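# Follow operating card steps 1-3, lever left at HOLD

## Task

Carry out steps 1 through 3 on the console's operating card and finish with the lever set to HOLD. The task fails if the UNDER or OVER light ever turns on, or if the robot keeps applying excessive force to any control for an extended time. The console is loose on the table: avoid lifting or tilting it visibly and then letting it fall back. Every setting must stay in place on its own once the robot lets go, and nothing may be knocked or placed off the table. At the end, release everything and move the gripper away.

## Robot and tools

Robot: one six-joint arm carrying a two-finger parallel gripper. Joint ranges in rad, base to tip: shoulder pan, shoulder lift, wrist 1, wrist 2 and wrist 3 each -6.283 to 6.283; elbow -3.142 to 3.142. The elbow never quite reaches full extension. The operating card is a reference image; show_instructions (no arguments) displays it again without moving anything.

Frame: every pose uses the scene frame. Its origin is on the table surface under the arm base, +z is up, and +y lies to the left when facing along +x. The base may sit slightly tilted. Reported hand position may be a little off, more so at long reach.

Gripper axes: fingers extend along the gripper's +z and close along its x. end_effector_position is the point midway between the pads; fingertips go 17.5 mm past it. Pure rotations pivot about that point, which is 25 mm from the last joint's axis toward gripper -y. A flat block juts about 9 cm toward gripper -y and rotates with the hand, so watch it near the console.

execute_actions, argument actions: a list of actions run in sequence. Each action is a table of 1 to 15 rows; every row lasts one control step (1/30 s), and if fewer than 15 rows are given the final row repeats to fill 15 steps (0.5 s). There is one arm, so each row is a single list of 10 numbers: x, y, z, qw, qx, qy, qz, position, force_limit, speed. x, y, z is an absolute target for the gripper point in metres; qw, qx, qy, qz is an absolute orientation quaternion, w first, both in the scene frame. Repeat the desired quaternion in every row rather than copying the reported one, which drifts. An empty list moves nothing and just returns state and images. An action is rejected if its target lies over 0.6 m from the gripper's current position along any gripper axis; if the first action fails that, or any action is malformed, the whole call does nothing.

Finger numbers, each from -1 to 1: position is an absolute opening, +1 = 50 mm open, about -0.65 = pads touching, -1 = close until blocked (use this to grip). force_limit per pad: -1 about 20 N, 0 about 102 N, +1 about 185 N (actual can run roughly 17 % higher). speed of the gap: -1 = 20 mm/s, 0 = 85 mm/s, +1 = 150 mm/s. New force_limit or speed only applies after position changes by at least 0.01.

Motion limits: each step the commanded pose is clipped to within 70 mm and 16 degrees of the measured pose, then solved by damped inverse kinematics, position before orientation. Commands lag about 0.15 s. Far targets need several actions.

move, argument target: one 10-number row as above, an absolute pose plus finger values (finger values are applied at the start). speed: path top speed in m/s, 0.002 to 0.5, default 0.25; rotation capped at twice that in rad/s. blocking: true/false; with false the result comes after 0.5 s while motion continues, and no other motion command is accepted until a wait or stop shows it ended. The straight path takes 0.5 to 10 s, does not avoid obstacles, and may overshoot speed near full reach. Faster contact and targets deeper past the contact surface push harder; this arm is stiff, so even slight overreach into a rigid surface can fault. Result line move: done (settled near target), off_target, moving, held, fault, plus limits (paced = pose clipped; held = some steps blocked, after which the arm may jump fast) and distance to target.

wait, seconds 0 to 10: lets time pass holding the last command; ends early if a move finishes. stop: brakes a running move (needs stopping distance); fingers keep going. zoom_image: camera is cam_head_left, cam_head_right or cam_wrist; region [x0, y0, x1, y1] in image pixels from top-left, at most 504 by 504. finished_scene, scene: integer 1 or 2, closes that scene permanently after holding the last command.

Result lines: state gives end_effector_position (m), end_effector_quat_wxyz, and velocities (m/s, rad/s). Hand target is the pose currently being driven toward. pose unreachable means the clearance check altered or blocked the command (mounting block counts as arm). object_status: 0 moving, 1 stopped while opening, 2 stopped while closing (object held), 3 reached requested opening or pads met. Opening in mm is about (250 - position_measured) x 0.202.

Cameras, all 504x504: cam_head_left, cam_head_right (pinhole, fovy about 57 degrees) and cam_wrist (fisheye).

Faults: contact torque reaching a joint limit (pan and lift 293, elbow 133, each wrist 49.8 N m) or any external force of 150 N halts the arm for 10 s, drops the rest of the call, and the arm yields. Motors heat under load: warning MOTOR HOT at 70 °C, brakes set at 85 °C until cooled (OVER-TEMPERATURE FAULT).

Avoid: triggering UNDER or OVER; sustained hard force on controls; lifting, tipping or dropping the console; knocking items off the table; slamming or hard hits. Finish with the lever at HOLD without the gripper holding it, open the fingers and retreat.

Each tool is called after "Call:" in YAML: its name, and indented under it one key for each argument.

## Session

Call:
show_instructions:

Call:
execute_actions:
  actions: []

Reference images for this scene: operating card.

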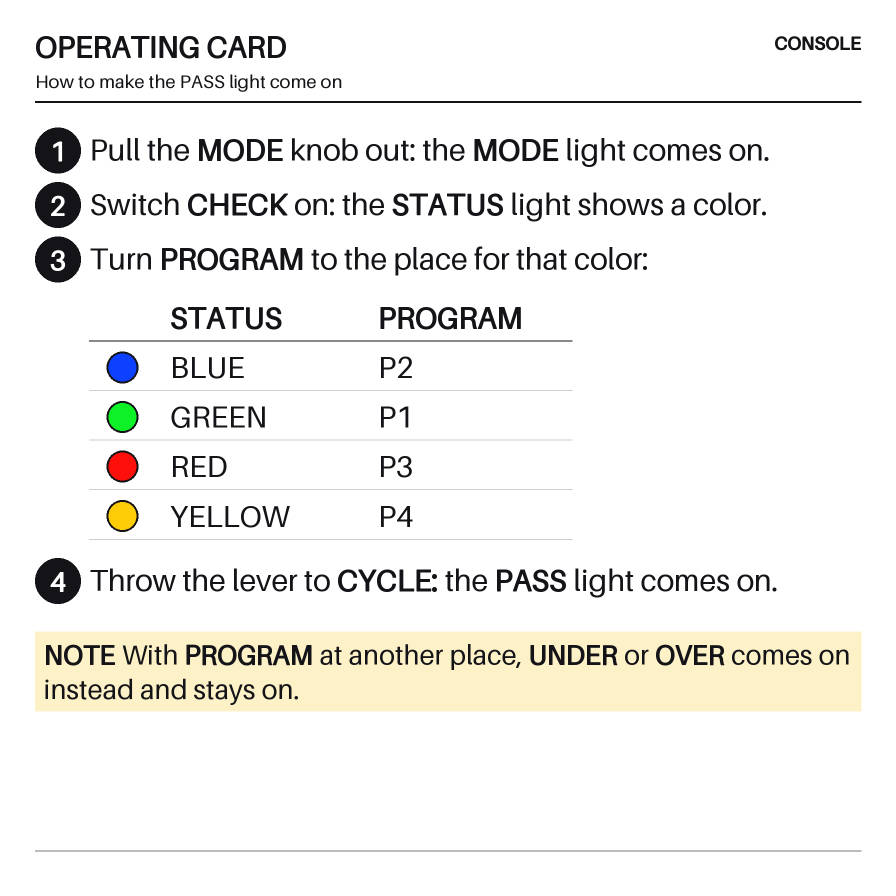

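Scene clock: 0.00 s.
end_effector_position=(+0.3466, +0.0156, +0.3667) position_measured=3 object_status=3 end_effector_quat_wxyz=(+0.100, -0.337, +0.936, -0.037) end_effector_velocity=(+0.000, -0.000, +0.000) end_effector_angular_velocity=(+0.001, -0.001, -0.001)
Joint positions: [ 3.769 -1.628  2.487 -2.109 -2.343 -1.624]
Joint velocities: [-0.    -0.     0.    -0.002  0.    -0.   ]
Hand target: +0.347, +0.016, +0.367; +0.100, -0.337, +0.936, -0.037

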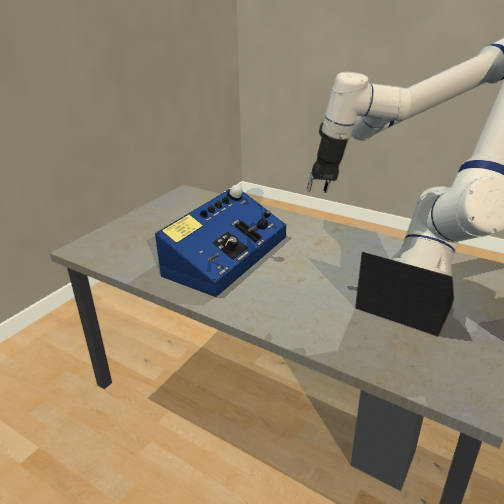

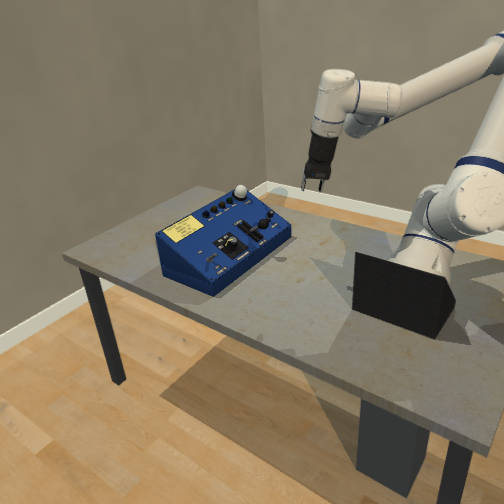

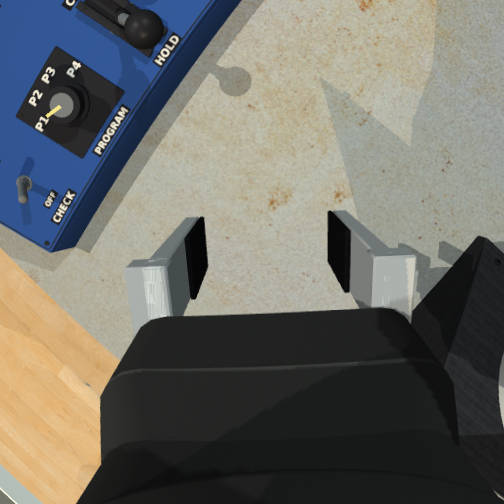

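Call:
zoom_image:
  camera: "cam_head_left"
  region: [140, 160, 320, 320]

Region (140, 160, 320, 320) of cam_head_left's 504x504 image, scaled by 2.800, with more detail than that image has.

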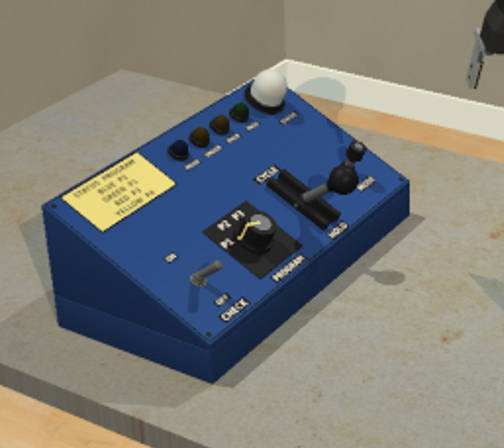

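Call:
move:
  target: [0.6, -0.16, 0.24, 0, 0.985, 0, 0.174, 1, 0, 0]
  speed: 0.25

Scene clock: 13.23 s.
end_effector_position=(+0.5988, -0.1601, +0.2404) position_measured=3 object_status=3 end_effector_quat_wxyz=(+0.000, +0.985, -0.001, +0.173) end_effector_velocity=(+0.001, -0.000, -0.001) end_effector_angular_velocity=(-0.003, -0.002, +0.014)
Joint positions: [ 3.116 -1.48   2.426 -3.034 -2.287 -5.113]
Joint velocities: [-0.003  0.002 -0.001 -0.005  0.005 -0.019]
Hand target: +0.599, -0.160, +0.240; +0.000, +0.985, -0.000, +0.174
Off the commanded pose: 0.001 m, 0 deg.
move: done

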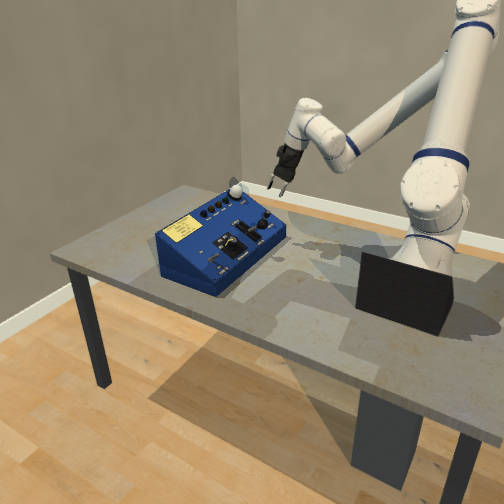

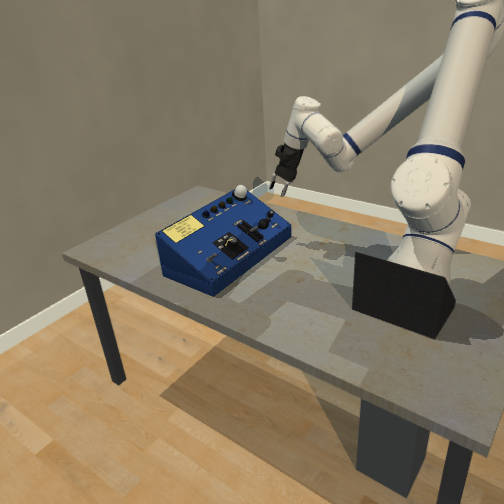

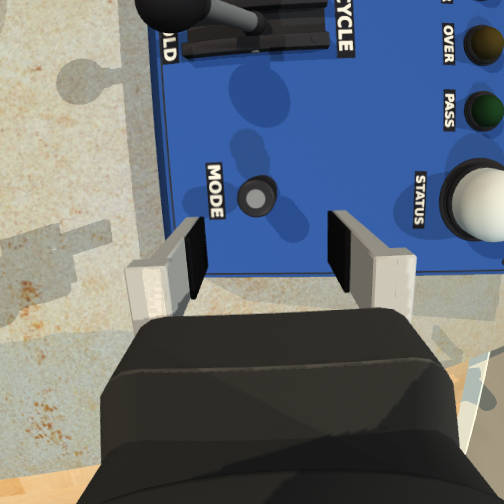

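Call:
move:
  target: [0.625, -0.16, 0.155, 0, 0.985, 0, 0.174, 1, 0, 0]
  speed: 0.08

Scene clock: 19.47 s.
end_effector_position=(+0.6247, -0.1601, +0.1556) position_measured=3 object_status=3 end_effector_quat_wxyz=(+0.000, +0.985, +0.000, +0.174) end_effector_velocity=(+0.001, -0.000, -0.003) end_effector_angular_velocity=(-0.000, +0.000, +0.000)
Joint positions: [ 2.999 -1.316  2.431 -3.285 -2.224 -5.242]
Joint velocities: [-0.004  0.006 -0.    -0.008  0.002 -0.004]
Hand target: +0.625, -0.160, +0.155; +0.000, +0.985, +0.000, +0.174
Off the commanded pose: 0.001 m, 0 deg.
move: done

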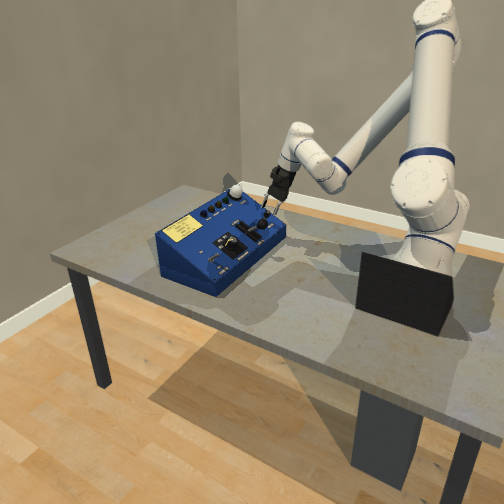

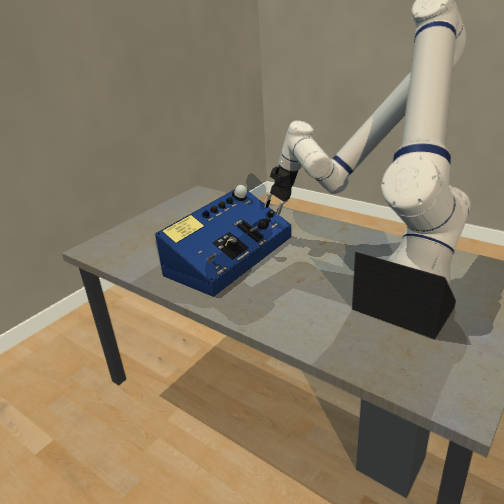

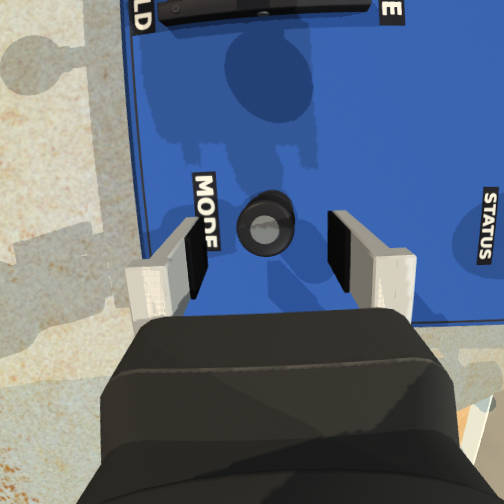

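Call:
move:
  target: [0.635, -0.16, 0.128, 0, 0.985, 0, 0.174, 1, 0, 0]
  speed: 0.04

Scene clock: 23.97 s.
end_effector_position=(+0.6349, -0.1601, +0.1283) position_measured=3 object_status=3 end_effector_quat_wxyz=(+0.000, +0.985, +0.000, +0.174) end_effector_velocity=(+0.000, -0.000, -0.004) end_effector_angular_velocity=(+0.000, +0.002, +0.000)
Joint positions: [ 2.965 -1.259  2.422 -3.354 -2.204 -5.277]
Joint velocities: [-0.005  0.006 -0.001 -0.005  0.002 -0.003]
Hand target: +0.635, -0.160, +0.128; +0.000, +0.985, +0.000, +0.174
Off the commanded pose: 0.000 m, 0 deg.
move: done

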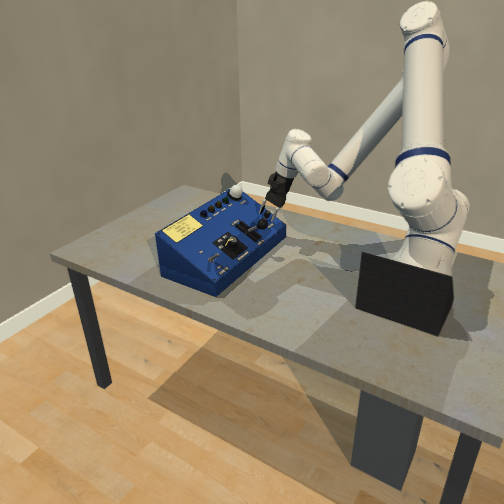

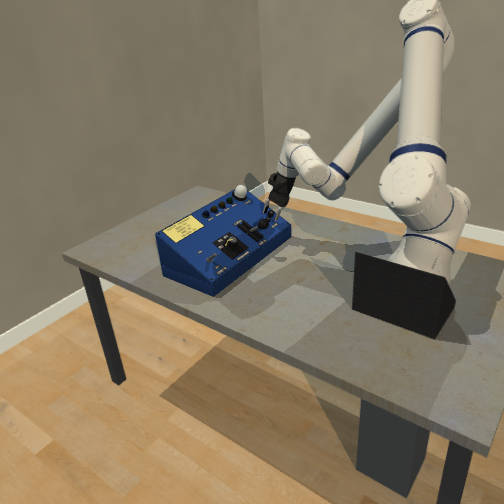

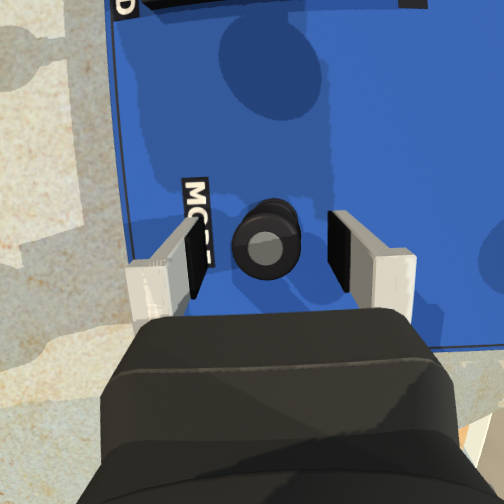

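Call:
move:
  target: [0.637, -0.16, 0.122, 0, 0.985, 0, 0.174, 1, 0, 0]
  speed: 0.03

Call:
move:
  target: [0.637, -0.16, 0.122, 0, 0.985, 0, 0.174, -1, -0.6, 0]
  speed: 0.03

Call:
move:
  target: [0.631, -0.16, 0.137, 0, 0.985, 0, 0.174, -1, -0.6, 0]
  speed: 0.02

Scene clock: 33.20 s.
end_effector_position=(+0.6369, -0.1600, +0.1223) position_measured=3 object_status=3 end_effector_quat_wxyz=(-0.000, +0.985, +0.000, +0.174) end_effector_velocity=(+0.001, +0.000, -0.003) end_effector_angular_velocity=(+0.001, +0.001, +0.001)
Joint positions: [ 2.958 -1.247  2.42  -3.368 -2.2   -5.285]
Joint velocities: [-0.004  0.006 -0.001 -0.005  0.002 -0.003]
Hand target: +0.637, -0.160, +0.122; +0.000, +0.985, +0.000, +0.174
Off the commanded pose: 0.000 m, 0 deg.
move: done

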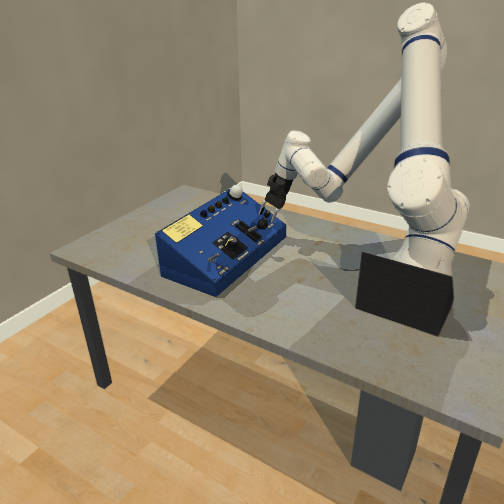

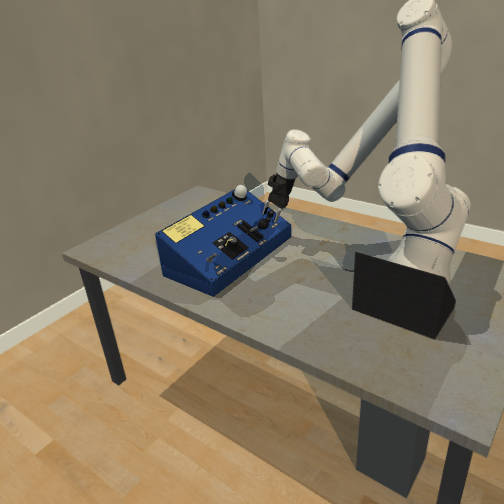

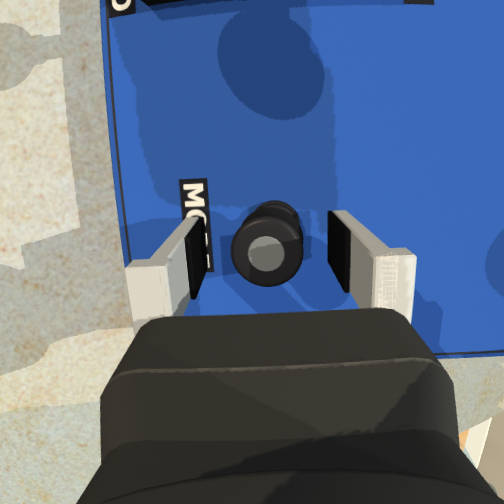

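Scene clock: 33.90 s.
end_effector_position=(+0.6371, -0.1600, +0.1221) position_measured=128 object_status=2 end_effector_quat_wxyz=(-0.000, +0.985, -0.000, +0.174) end_effector_velocity=(-0.000, +0.001, -0.001) end_effector_angular_velocity=(+0.001, +0.002, +0.002)
Joint positions: [ 2.957 -1.246  2.42  -3.369 -2.2   -5.285]
Joint velocities: [ 0.     0.002  0.     0.001  0.    -0.   ]
Hand target: +0.637, -0.160, +0.122; +0.000, +0.985, +0.000, +0.174
Off the commanded pose: 0.000 m, 0 deg.
move: done

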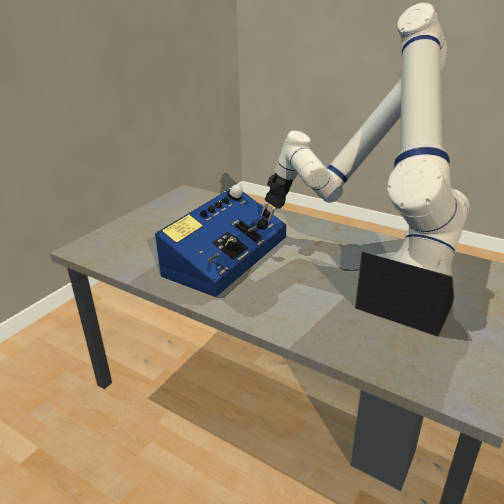

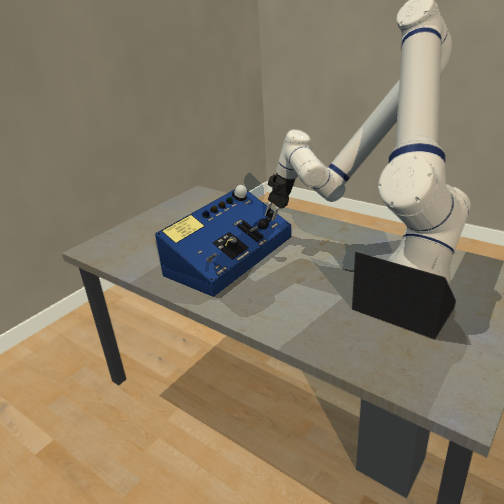

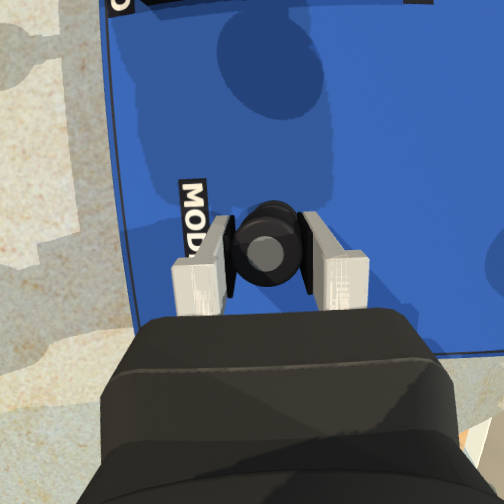

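Scene clock: 35.00 s.
end_effector_position=(+0.6311, -0.1599, +0.1367) position_measured=128 object_status=2 end_effector_quat_wxyz=(-0.000, +0.985, +0.000, +0.174) end_effector_velocity=(-0.001, +0.000, +0.002) end_effector_angular_velocity=(-0.001, +0.000, +0.000)
Joint positions: [ 2.975 -1.277  2.427 -3.334 -2.21  -5.267]
Joint velocities: [ 0.004 -0.004  0.001  0.005 -0.002  0.003]
Hand target: +0.631, -0.160, +0.137; -0.000, +0.985, -0.000, +0.174
Off the commanded pose: 0.000 m, 0 deg.
move: done

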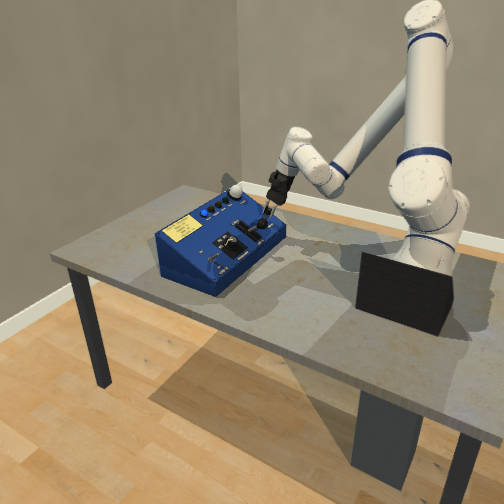

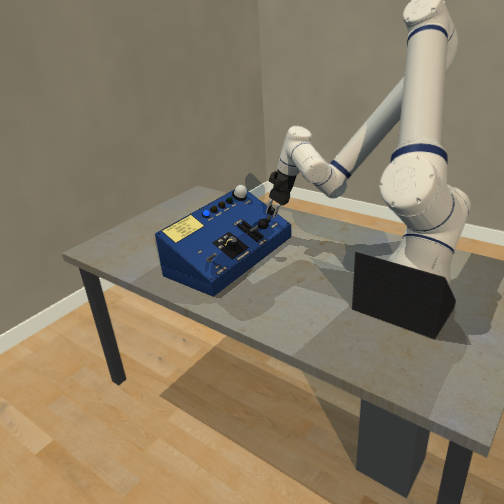

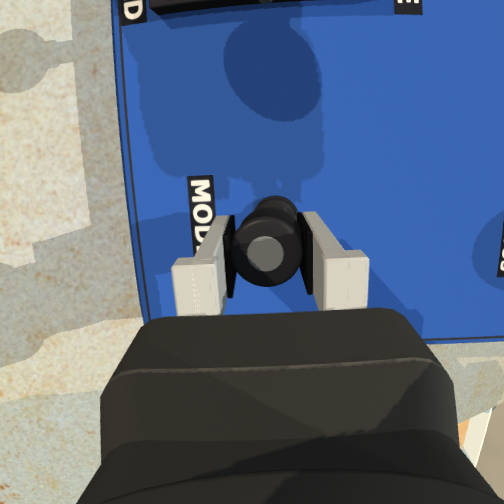

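Call:
move:
  target: [0.631, -0.16, 0.137, 0, 0.985, 0, 0.174, 1, -0.6, 0]
  speed: 0.03

Call:
move:
  target: [0.59, -0.16, 0.26, 0, 0.985, 0, 0.174, 1, -0.6, 0]
  speed: 0.12

Call:
move:
  target: [0.56, 0.2, 0.24, 0, 0.985, 0, 0.174, -1, -0.6, 0]
  speed: 0.2

Scene clock: 41.93 s.
end_effector_position=(+0.6310, -0.1600, +0.1370) position_measured=3 object_status=3 end_effector_quat_wxyz=(-0.000, +0.985, +0.000, +0.174) end_effector_velocity=(+0.000, +0.000, -0.000) end_effector_angular_velocity=(+0.000, -0.000, -0.000)
Joint positions: [ 2.976 -1.278  2.427 -3.333 -2.21  -5.267]
Joint velocities: [-0.     0.     0.    -0.001  0.     0.   ]
Hand target: +0.631, -0.160, +0.137; -0.000, +0.985, -0.000, +0.174
Off the commanded pose: 0.000 m, 0 deg.
move: done

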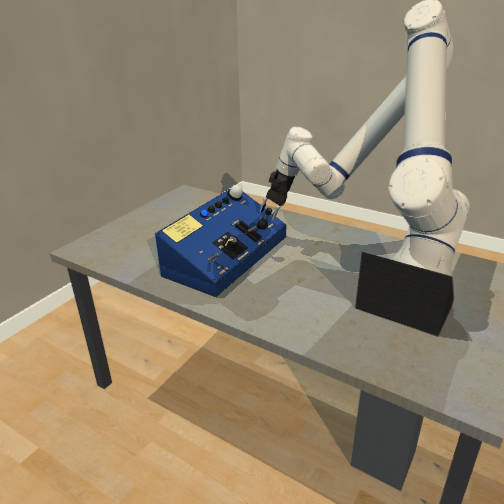

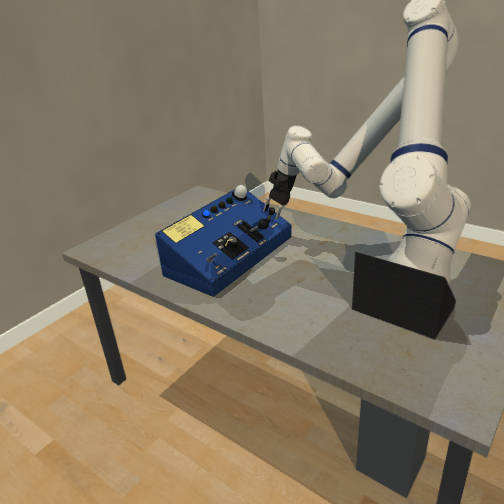

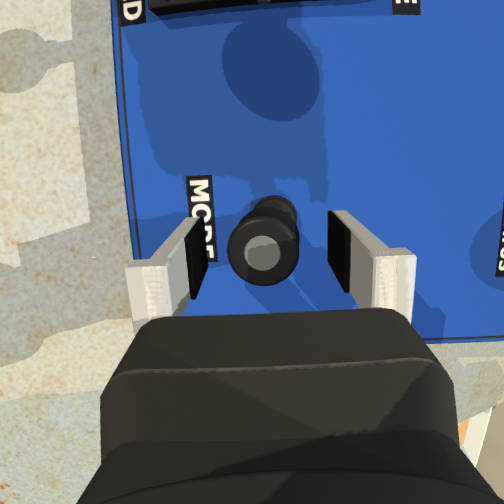

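Scene clock: 43.53 s.
end_effector_position=(+0.5903, -0.1598, +0.2594) position_measured=3 object_status=3 end_effector_quat_wxyz=(-0.000, +0.985, -0.000, +0.174) end_effector_velocity=(-0.001, -0.000, +0.003) end_effector_angular_velocity=(+0.001, +0.001, -0.000)
Joint positions: [ 3.143 -1.519  2.425 -2.975 -2.298 -5.084]
Joint velocities: [ 0.003 -0.006 -0.001  0.01  -0.001  0.005]
Hand target: +0.590, -0.160, +0.260; -0.000, +0.985, -0.000, +0.174
Off the commanded pose: 0.001 m, 0 deg.
move: done

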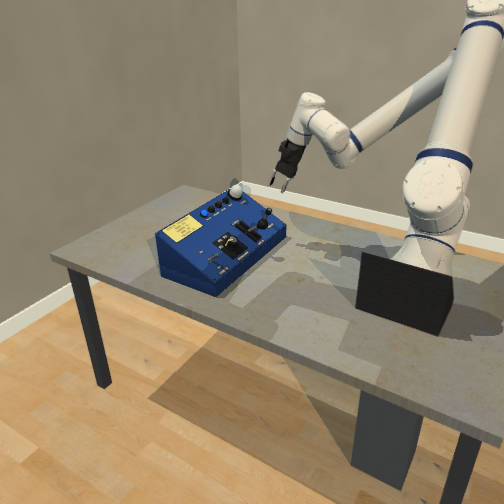

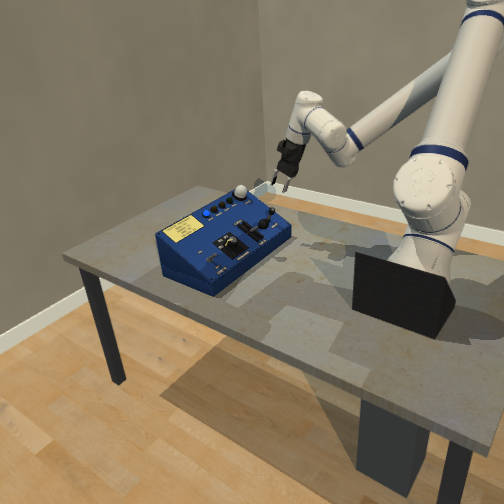

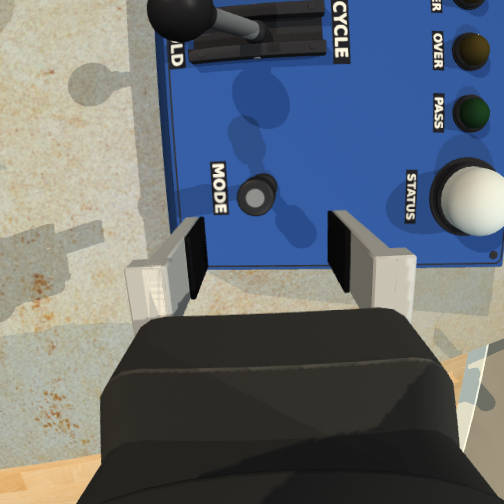

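Scene clock: 45.93 s.
end_effector_position=(+0.5611, +0.1989, +0.2403) position_measured=252 object_status=3 end_effector_quat_wxyz=(-0.000, +0.985, +0.000, +0.174) end_effector_velocity=(-0.000, +0.003, +0.000) end_effector_angular_velocity=(-0.000, +0.000, +0.001)
Joint positions: [ 3.589 -0.96   2.33  -2.994 -2.424 -4.469]
Joint velocities: [ 0.004  0.004 -0.003  0.003 -0.     0.005]
Hand target: +0.561, +0.199, +0.240; -0.000, +0.985, -0.000, +0.174
Off the commanded pose: 0.002 m, 0 deg.
move: done

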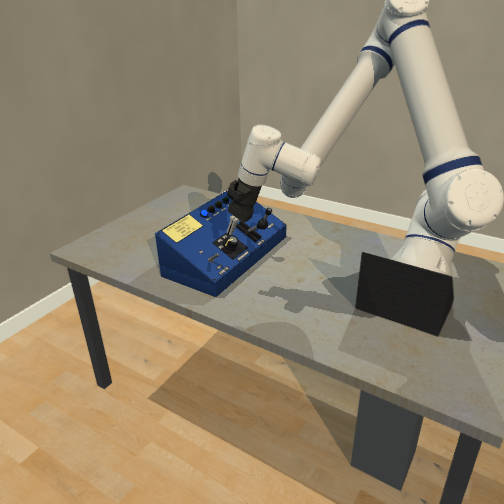

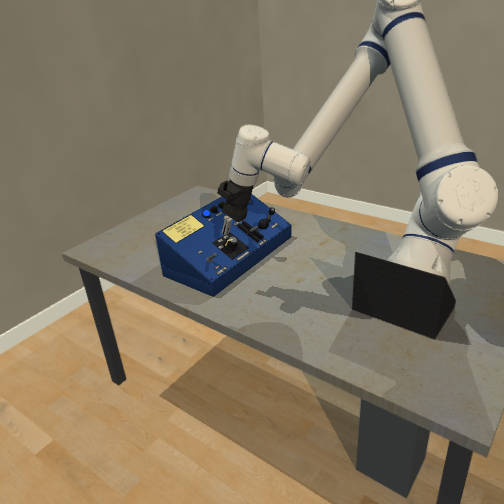

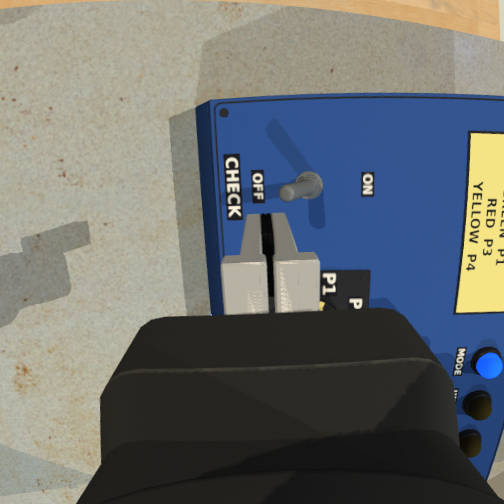

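Call:
move:
  target: [0.578, 0.205, 0.128, 0, 0.985, 0, 0.174, -1, -0.6, 0]
  speed: 0.08

Scene clock: 55.00 s.
end_effector_position=(+0.5778, +0.2048, +0.1286) position_measured=252 object_status=3 end_effector_quat_wxyz=(+0.000, +0.985, -0.000, +0.174) end_effector_velocity=(+0.000, +0.000, -0.003) end_effector_angular_velocity=(+0.001, -0.001, -0.000)
Joint positions: [ 3.454 -0.741  2.346 -3.38  -2.408 -4.67 ]
Joint velocities: [-0.004  0.007 -0.    -0.012  0.002 -0.006]
Hand target: +0.578, +0.205, +0.128; +0.000, +0.985, -0.000, +0.174
Off the commanded pose: 0.001 m, 0 deg.
move: done

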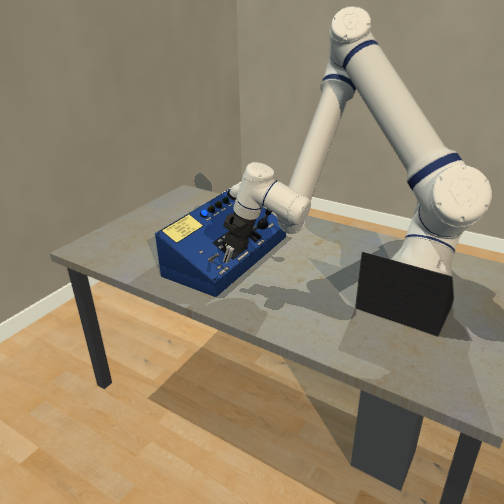

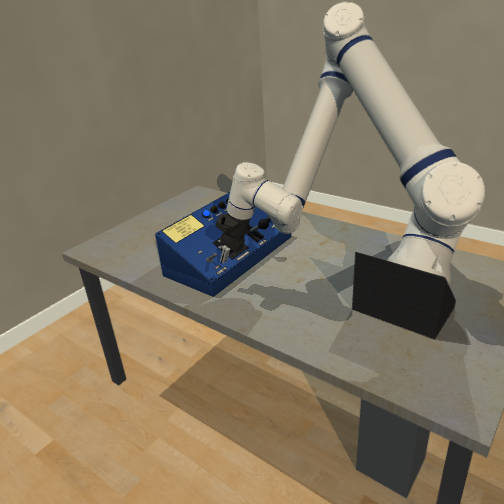

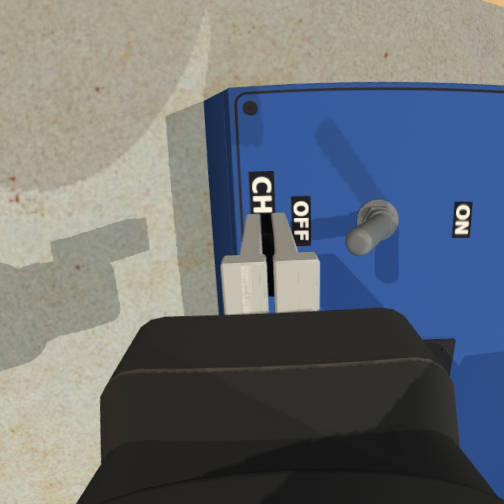

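Call:
move:
  target: [0.636, 0.205, 0.147, 0, 0.985, 0, 0.174, -1, -0.6, 0]
  speed: 0.04

Scene clock: 60.00 s.
end_effector_position=(+0.6357, +0.2049, +0.1468) position_measured=252 object_status=3 end_effector_quat_wxyz=(+0.000, +0.985, +0.000, +0.174) end_effector_velocity=(+0.002, +0.001, +0.001) end_effector_angular_velocity=(-0.000, +0.000, +0.001)
Joint positions: [ 3.447 -0.763  2.25  -3.269 -2.406 -4.68 ]
Joint velocities: [ 0.001  0.    -0.004  0.005 -0.     0.   ]
Hand target: +0.636, +0.205, +0.147; +0.000, +0.985, -0.000, +0.174
Off the commanded pose: 0.000 m, 0 deg.
move: done

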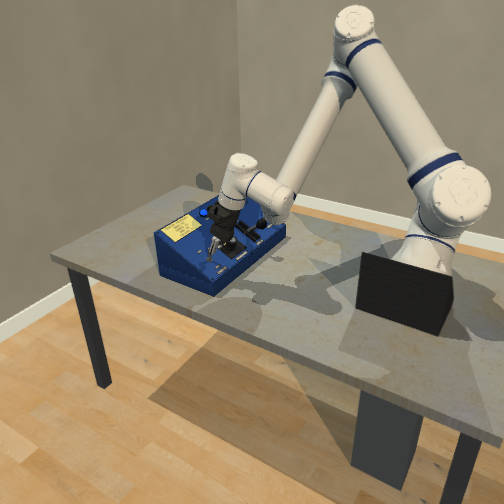

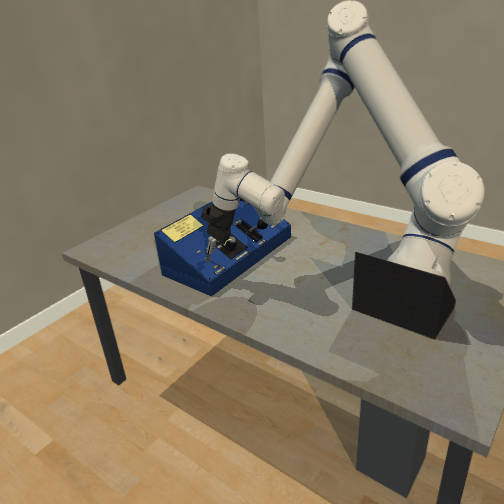

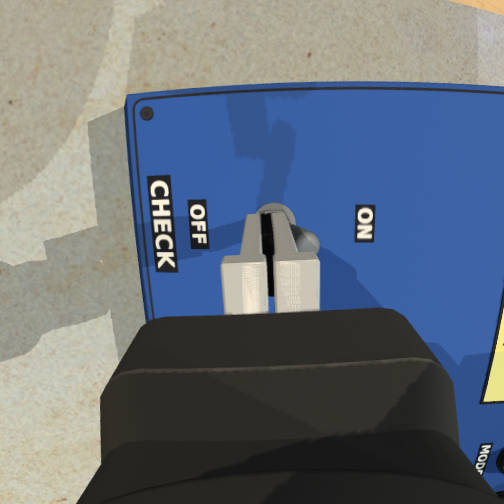

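Call:
move:
  target: [0.605, 0.205, 0.23, 0, 0.985, 0, 0.174, 1, -0.6, 0]
  speed: 0.1

Call:
move:
  target: [0.61, 0.08, 0.21, 0, 0.985, 0, 0.174, 1, -0.6, 0]
  speed: 0.12

Call:
zoom_image:
  camera: "cam_head_left"
  region: [140, 160, 320, 320]

Scene clock: 68.33 s.
end_effector_position=(+0.6052, +0.2051, +0.2295) position_measured=3 object_status=3 end_effector_quat_wxyz=(-0.000, +0.985, +0.000, +0.174) end_effector_velocity=(-0.001, +0.000, +0.002) end_effector_angular_velocity=(-0.000, +0.002, +0.000)
Joint positions: [ 3.555 -0.909  2.264 -3.017 -2.422 -4.519]
Joint velocities: [ 0.003 -0.004 -0.001  0.011 -0.     0.006]
Hand target: +0.605, +0.205, +0.230; -0.000, +0.985, +0.000, +0.174
Off the commanded pose: 0.001 m, 0 deg.
move: done

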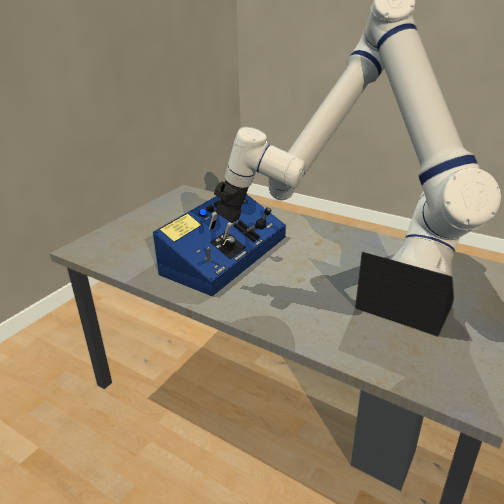

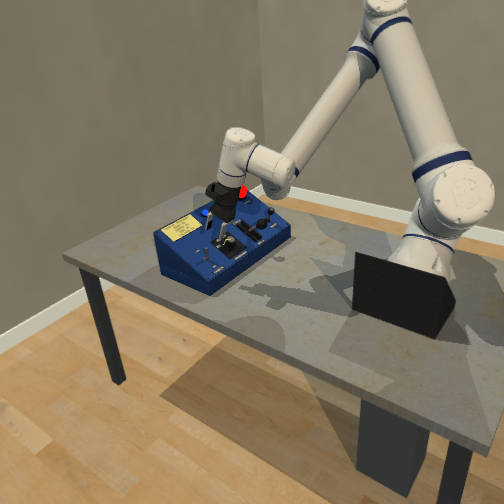

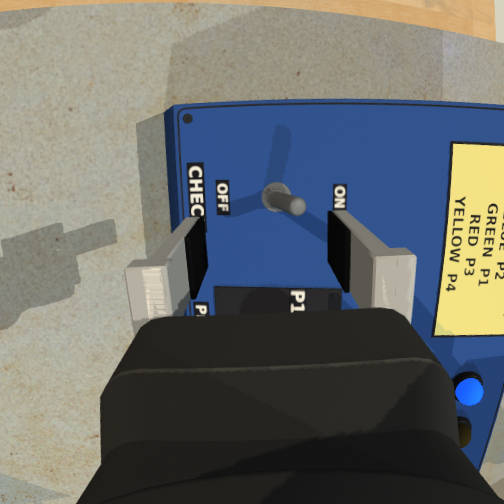

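Scene clock: 69.93 s.
end_effector_position=(+0.6095, +0.0804, +0.2100) position_measured=3 object_status=3 end_effector_quat_wxyz=(+0.000, +0.985, -0.000, +0.174) end_effector_velocity=(+0.000, -0.002, +0.000) end_effector_angular_velocity=(+0.001, -0.002, -0.001)
Joint positions: [ 3.39  -1.054  2.368 -3.156 -2.393 -4.762]
Joint velocities: [-0.003 -0.003  0.002 -0.004  0.001 -0.005]
Hand target: +0.610, +0.080, +0.210; +0.000, +0.985, -0.000, +0.174
Off the commanded pose: 0.001 m, 0 deg.
move: done

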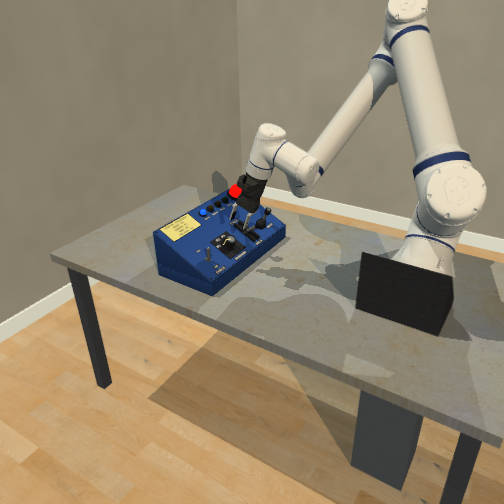

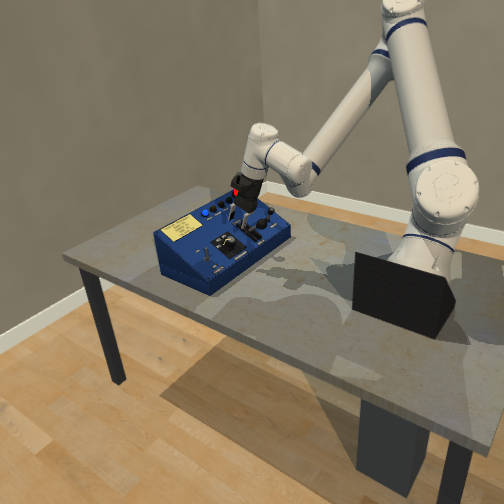

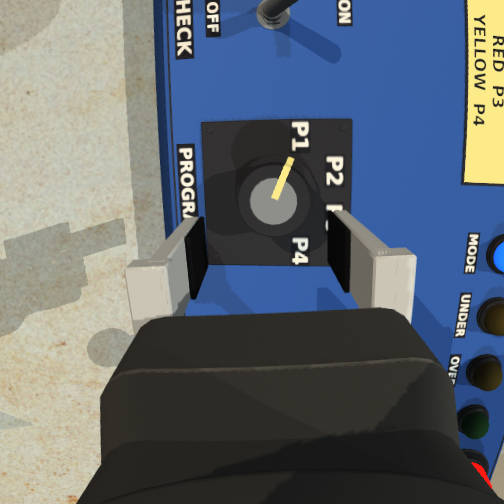

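Region (140, 160, 320, 320) of cam_head_left's 504x504 image, scaled by 2.800, with more detail than that image has.

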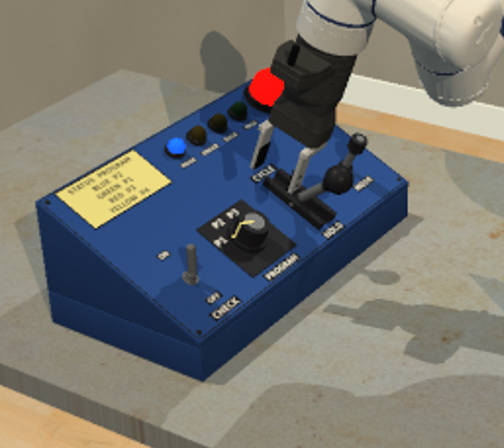

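Call:
move:
  target: [0.635, 0.082, 0.14, 0, 0.985, 0, 0.174, 1, -0.6, 0]
  speed: 0.05

Scene clock: 74.97 s.
end_effector_position=(+0.6348, +0.0819, +0.1404) position_measured=3 object_status=3 end_effector_quat_wxyz=(+0.000, +0.985, -0.000, +0.174) end_effector_velocity=(+0.001, +0.000, -0.002) end_effector_angular_velocity=(+0.000, -0.001, -0.000)
Joint positions: [ 3.296 -0.917  2.351 -3.369 -2.363 -4.891]
Joint velocities: [-0.003  0.004 -0.001 -0.007  0.001 -0.004]
Hand target: +0.635, +0.082, +0.140; +0.000, +0.985, +0.000, +0.174
Off the commanded pose: 0.000 m, 0 deg.
move: done

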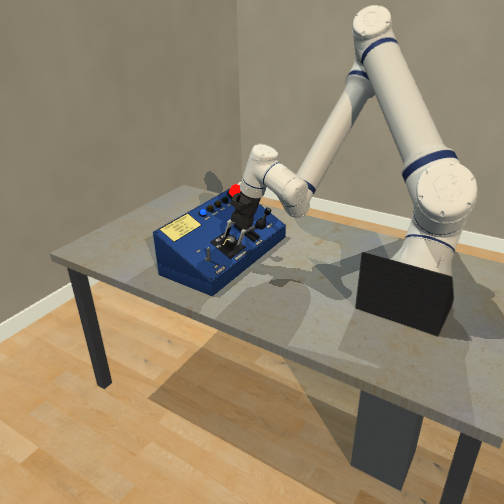

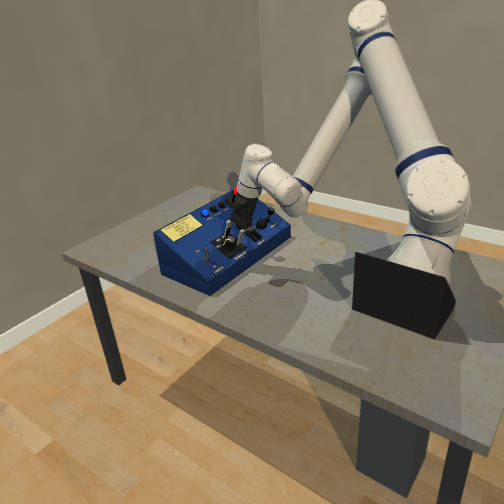

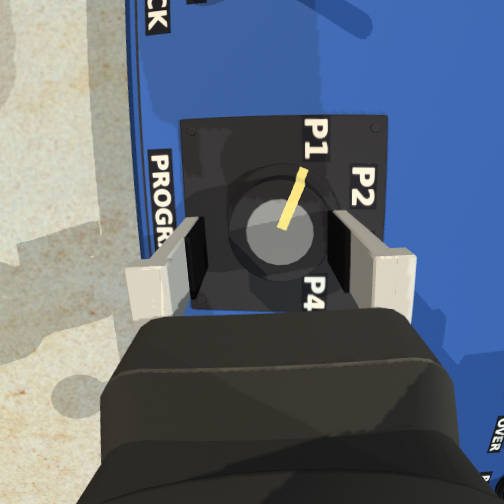

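Call:
move:
  target: [0.643, 0.082, 0.127, 0, 0.985, 0, 0.174, 1, -0.6, 0]
  speed: 0.03

Call:
move:
  target: [0.643, 0.082, 0.127, 0, 0.985, 0, 0.174, -1, -0.5, 0]
  speed: 0.03

Scene clock: 92.90 s.
end_effector_position=(+0.6377, +0.0819, +0.1379) position_measured=3 object_status=3 end_effector_quat_wxyz=(-0.000, +0.984, -0.001, +0.176) end_effector_velocity=(+0.001, -0.001, +0.001) end_effector_angular_velocity=(+0.000, -0.001, -0.002)
Joint positions: [ 3.292 -0.909  2.348 -3.382 -2.361 -4.898]
Joint velocities: [-0.001 -0.002  0.    -0.001 -0.    -0.   ]
Hand target: +0.638, +0.082, +0.138; -0.000, +0.984, -0.001, +0.176
Off the commanded pose: 0.012 m, 0 deg.
FORCE FAULT: contact force on the arm reached its limit, and the arm stopped for 10 seconds. The contact can be on any part of the arm, not only on its tool. That time counts as 20 of the actions that you can send in this scene. The arm's remaining commands of this call were not run. The arm holds still and accepts commands again. Move the arm away from the contact; if what it grips holds it there, let go first. Pushing or pulling that hard again can fault the arm again.
move: fault

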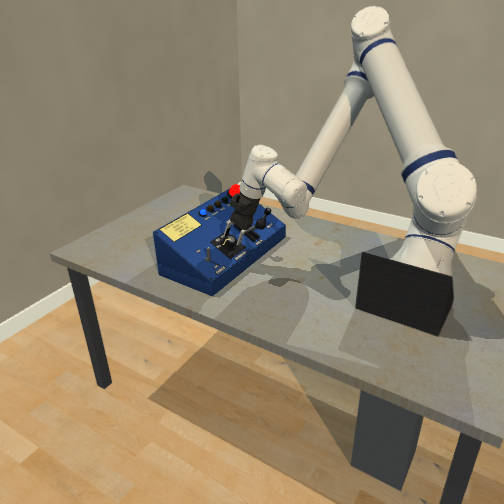

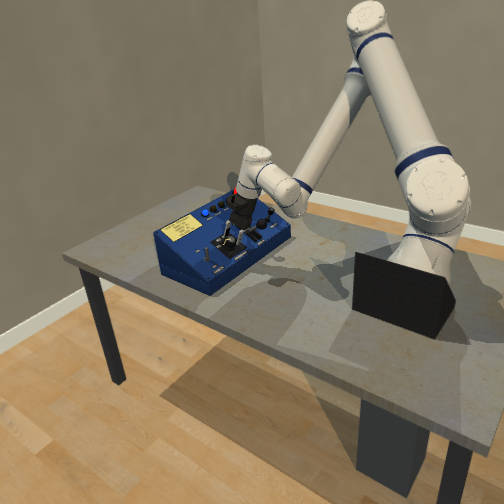

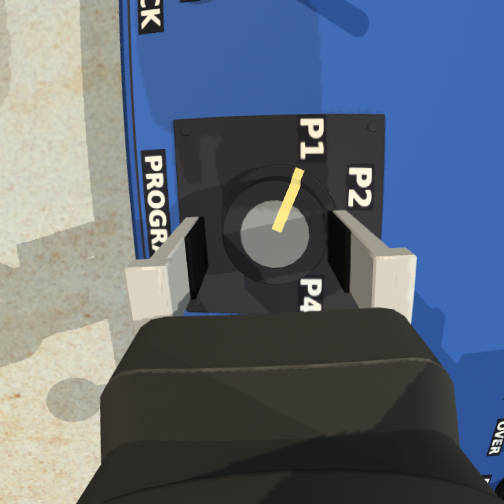

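not run: a fault stop came before this call.

Call:
move:
  target: [0.6405, 0.082, 0.147, 0, 0.985, 0, 0.174, 1, -0.6, 0]
  speed: 0.03

Scene clock: 96.30 s.
end_effector_position=(+0.6404, +0.0820, +0.1467) position_measured=3 object_status=3 end_effector_quat_wxyz=(-0.000, +0.985, -0.000, +0.174) end_effector_velocity=(+0.001, +0.001, +0.002) end_effector_angular_velocity=(+0.000, +0.000, +0.000)
Joint positions: [ 3.303 -0.925  2.339 -3.343 -2.365 -4.882]
Joint velocities: [ 0.003 -0.003 -0.002  0.009 -0.001  0.005]
Hand target: +0.641, +0.082, +0.147; -0.000, +0.985, +0.000, +0.174
Off the commanded pose: 0.000 m, 0 deg.
move: done

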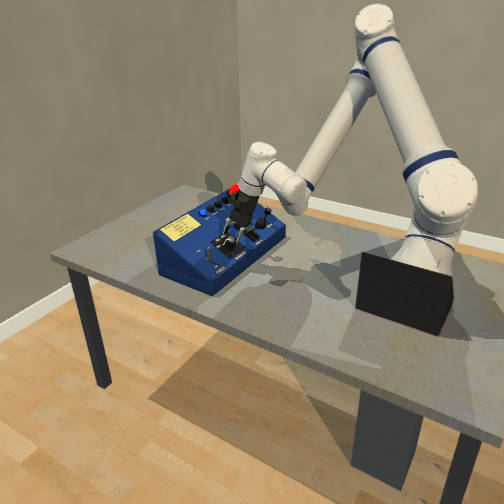

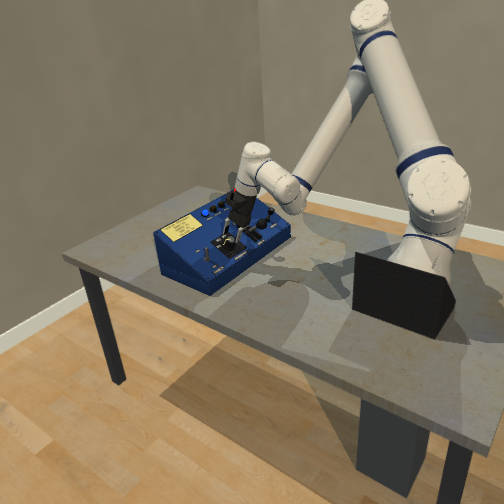

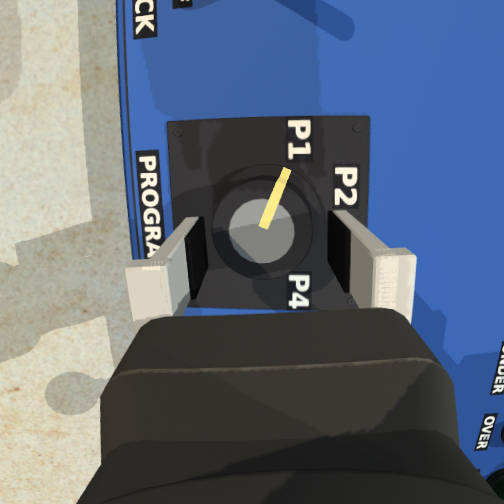

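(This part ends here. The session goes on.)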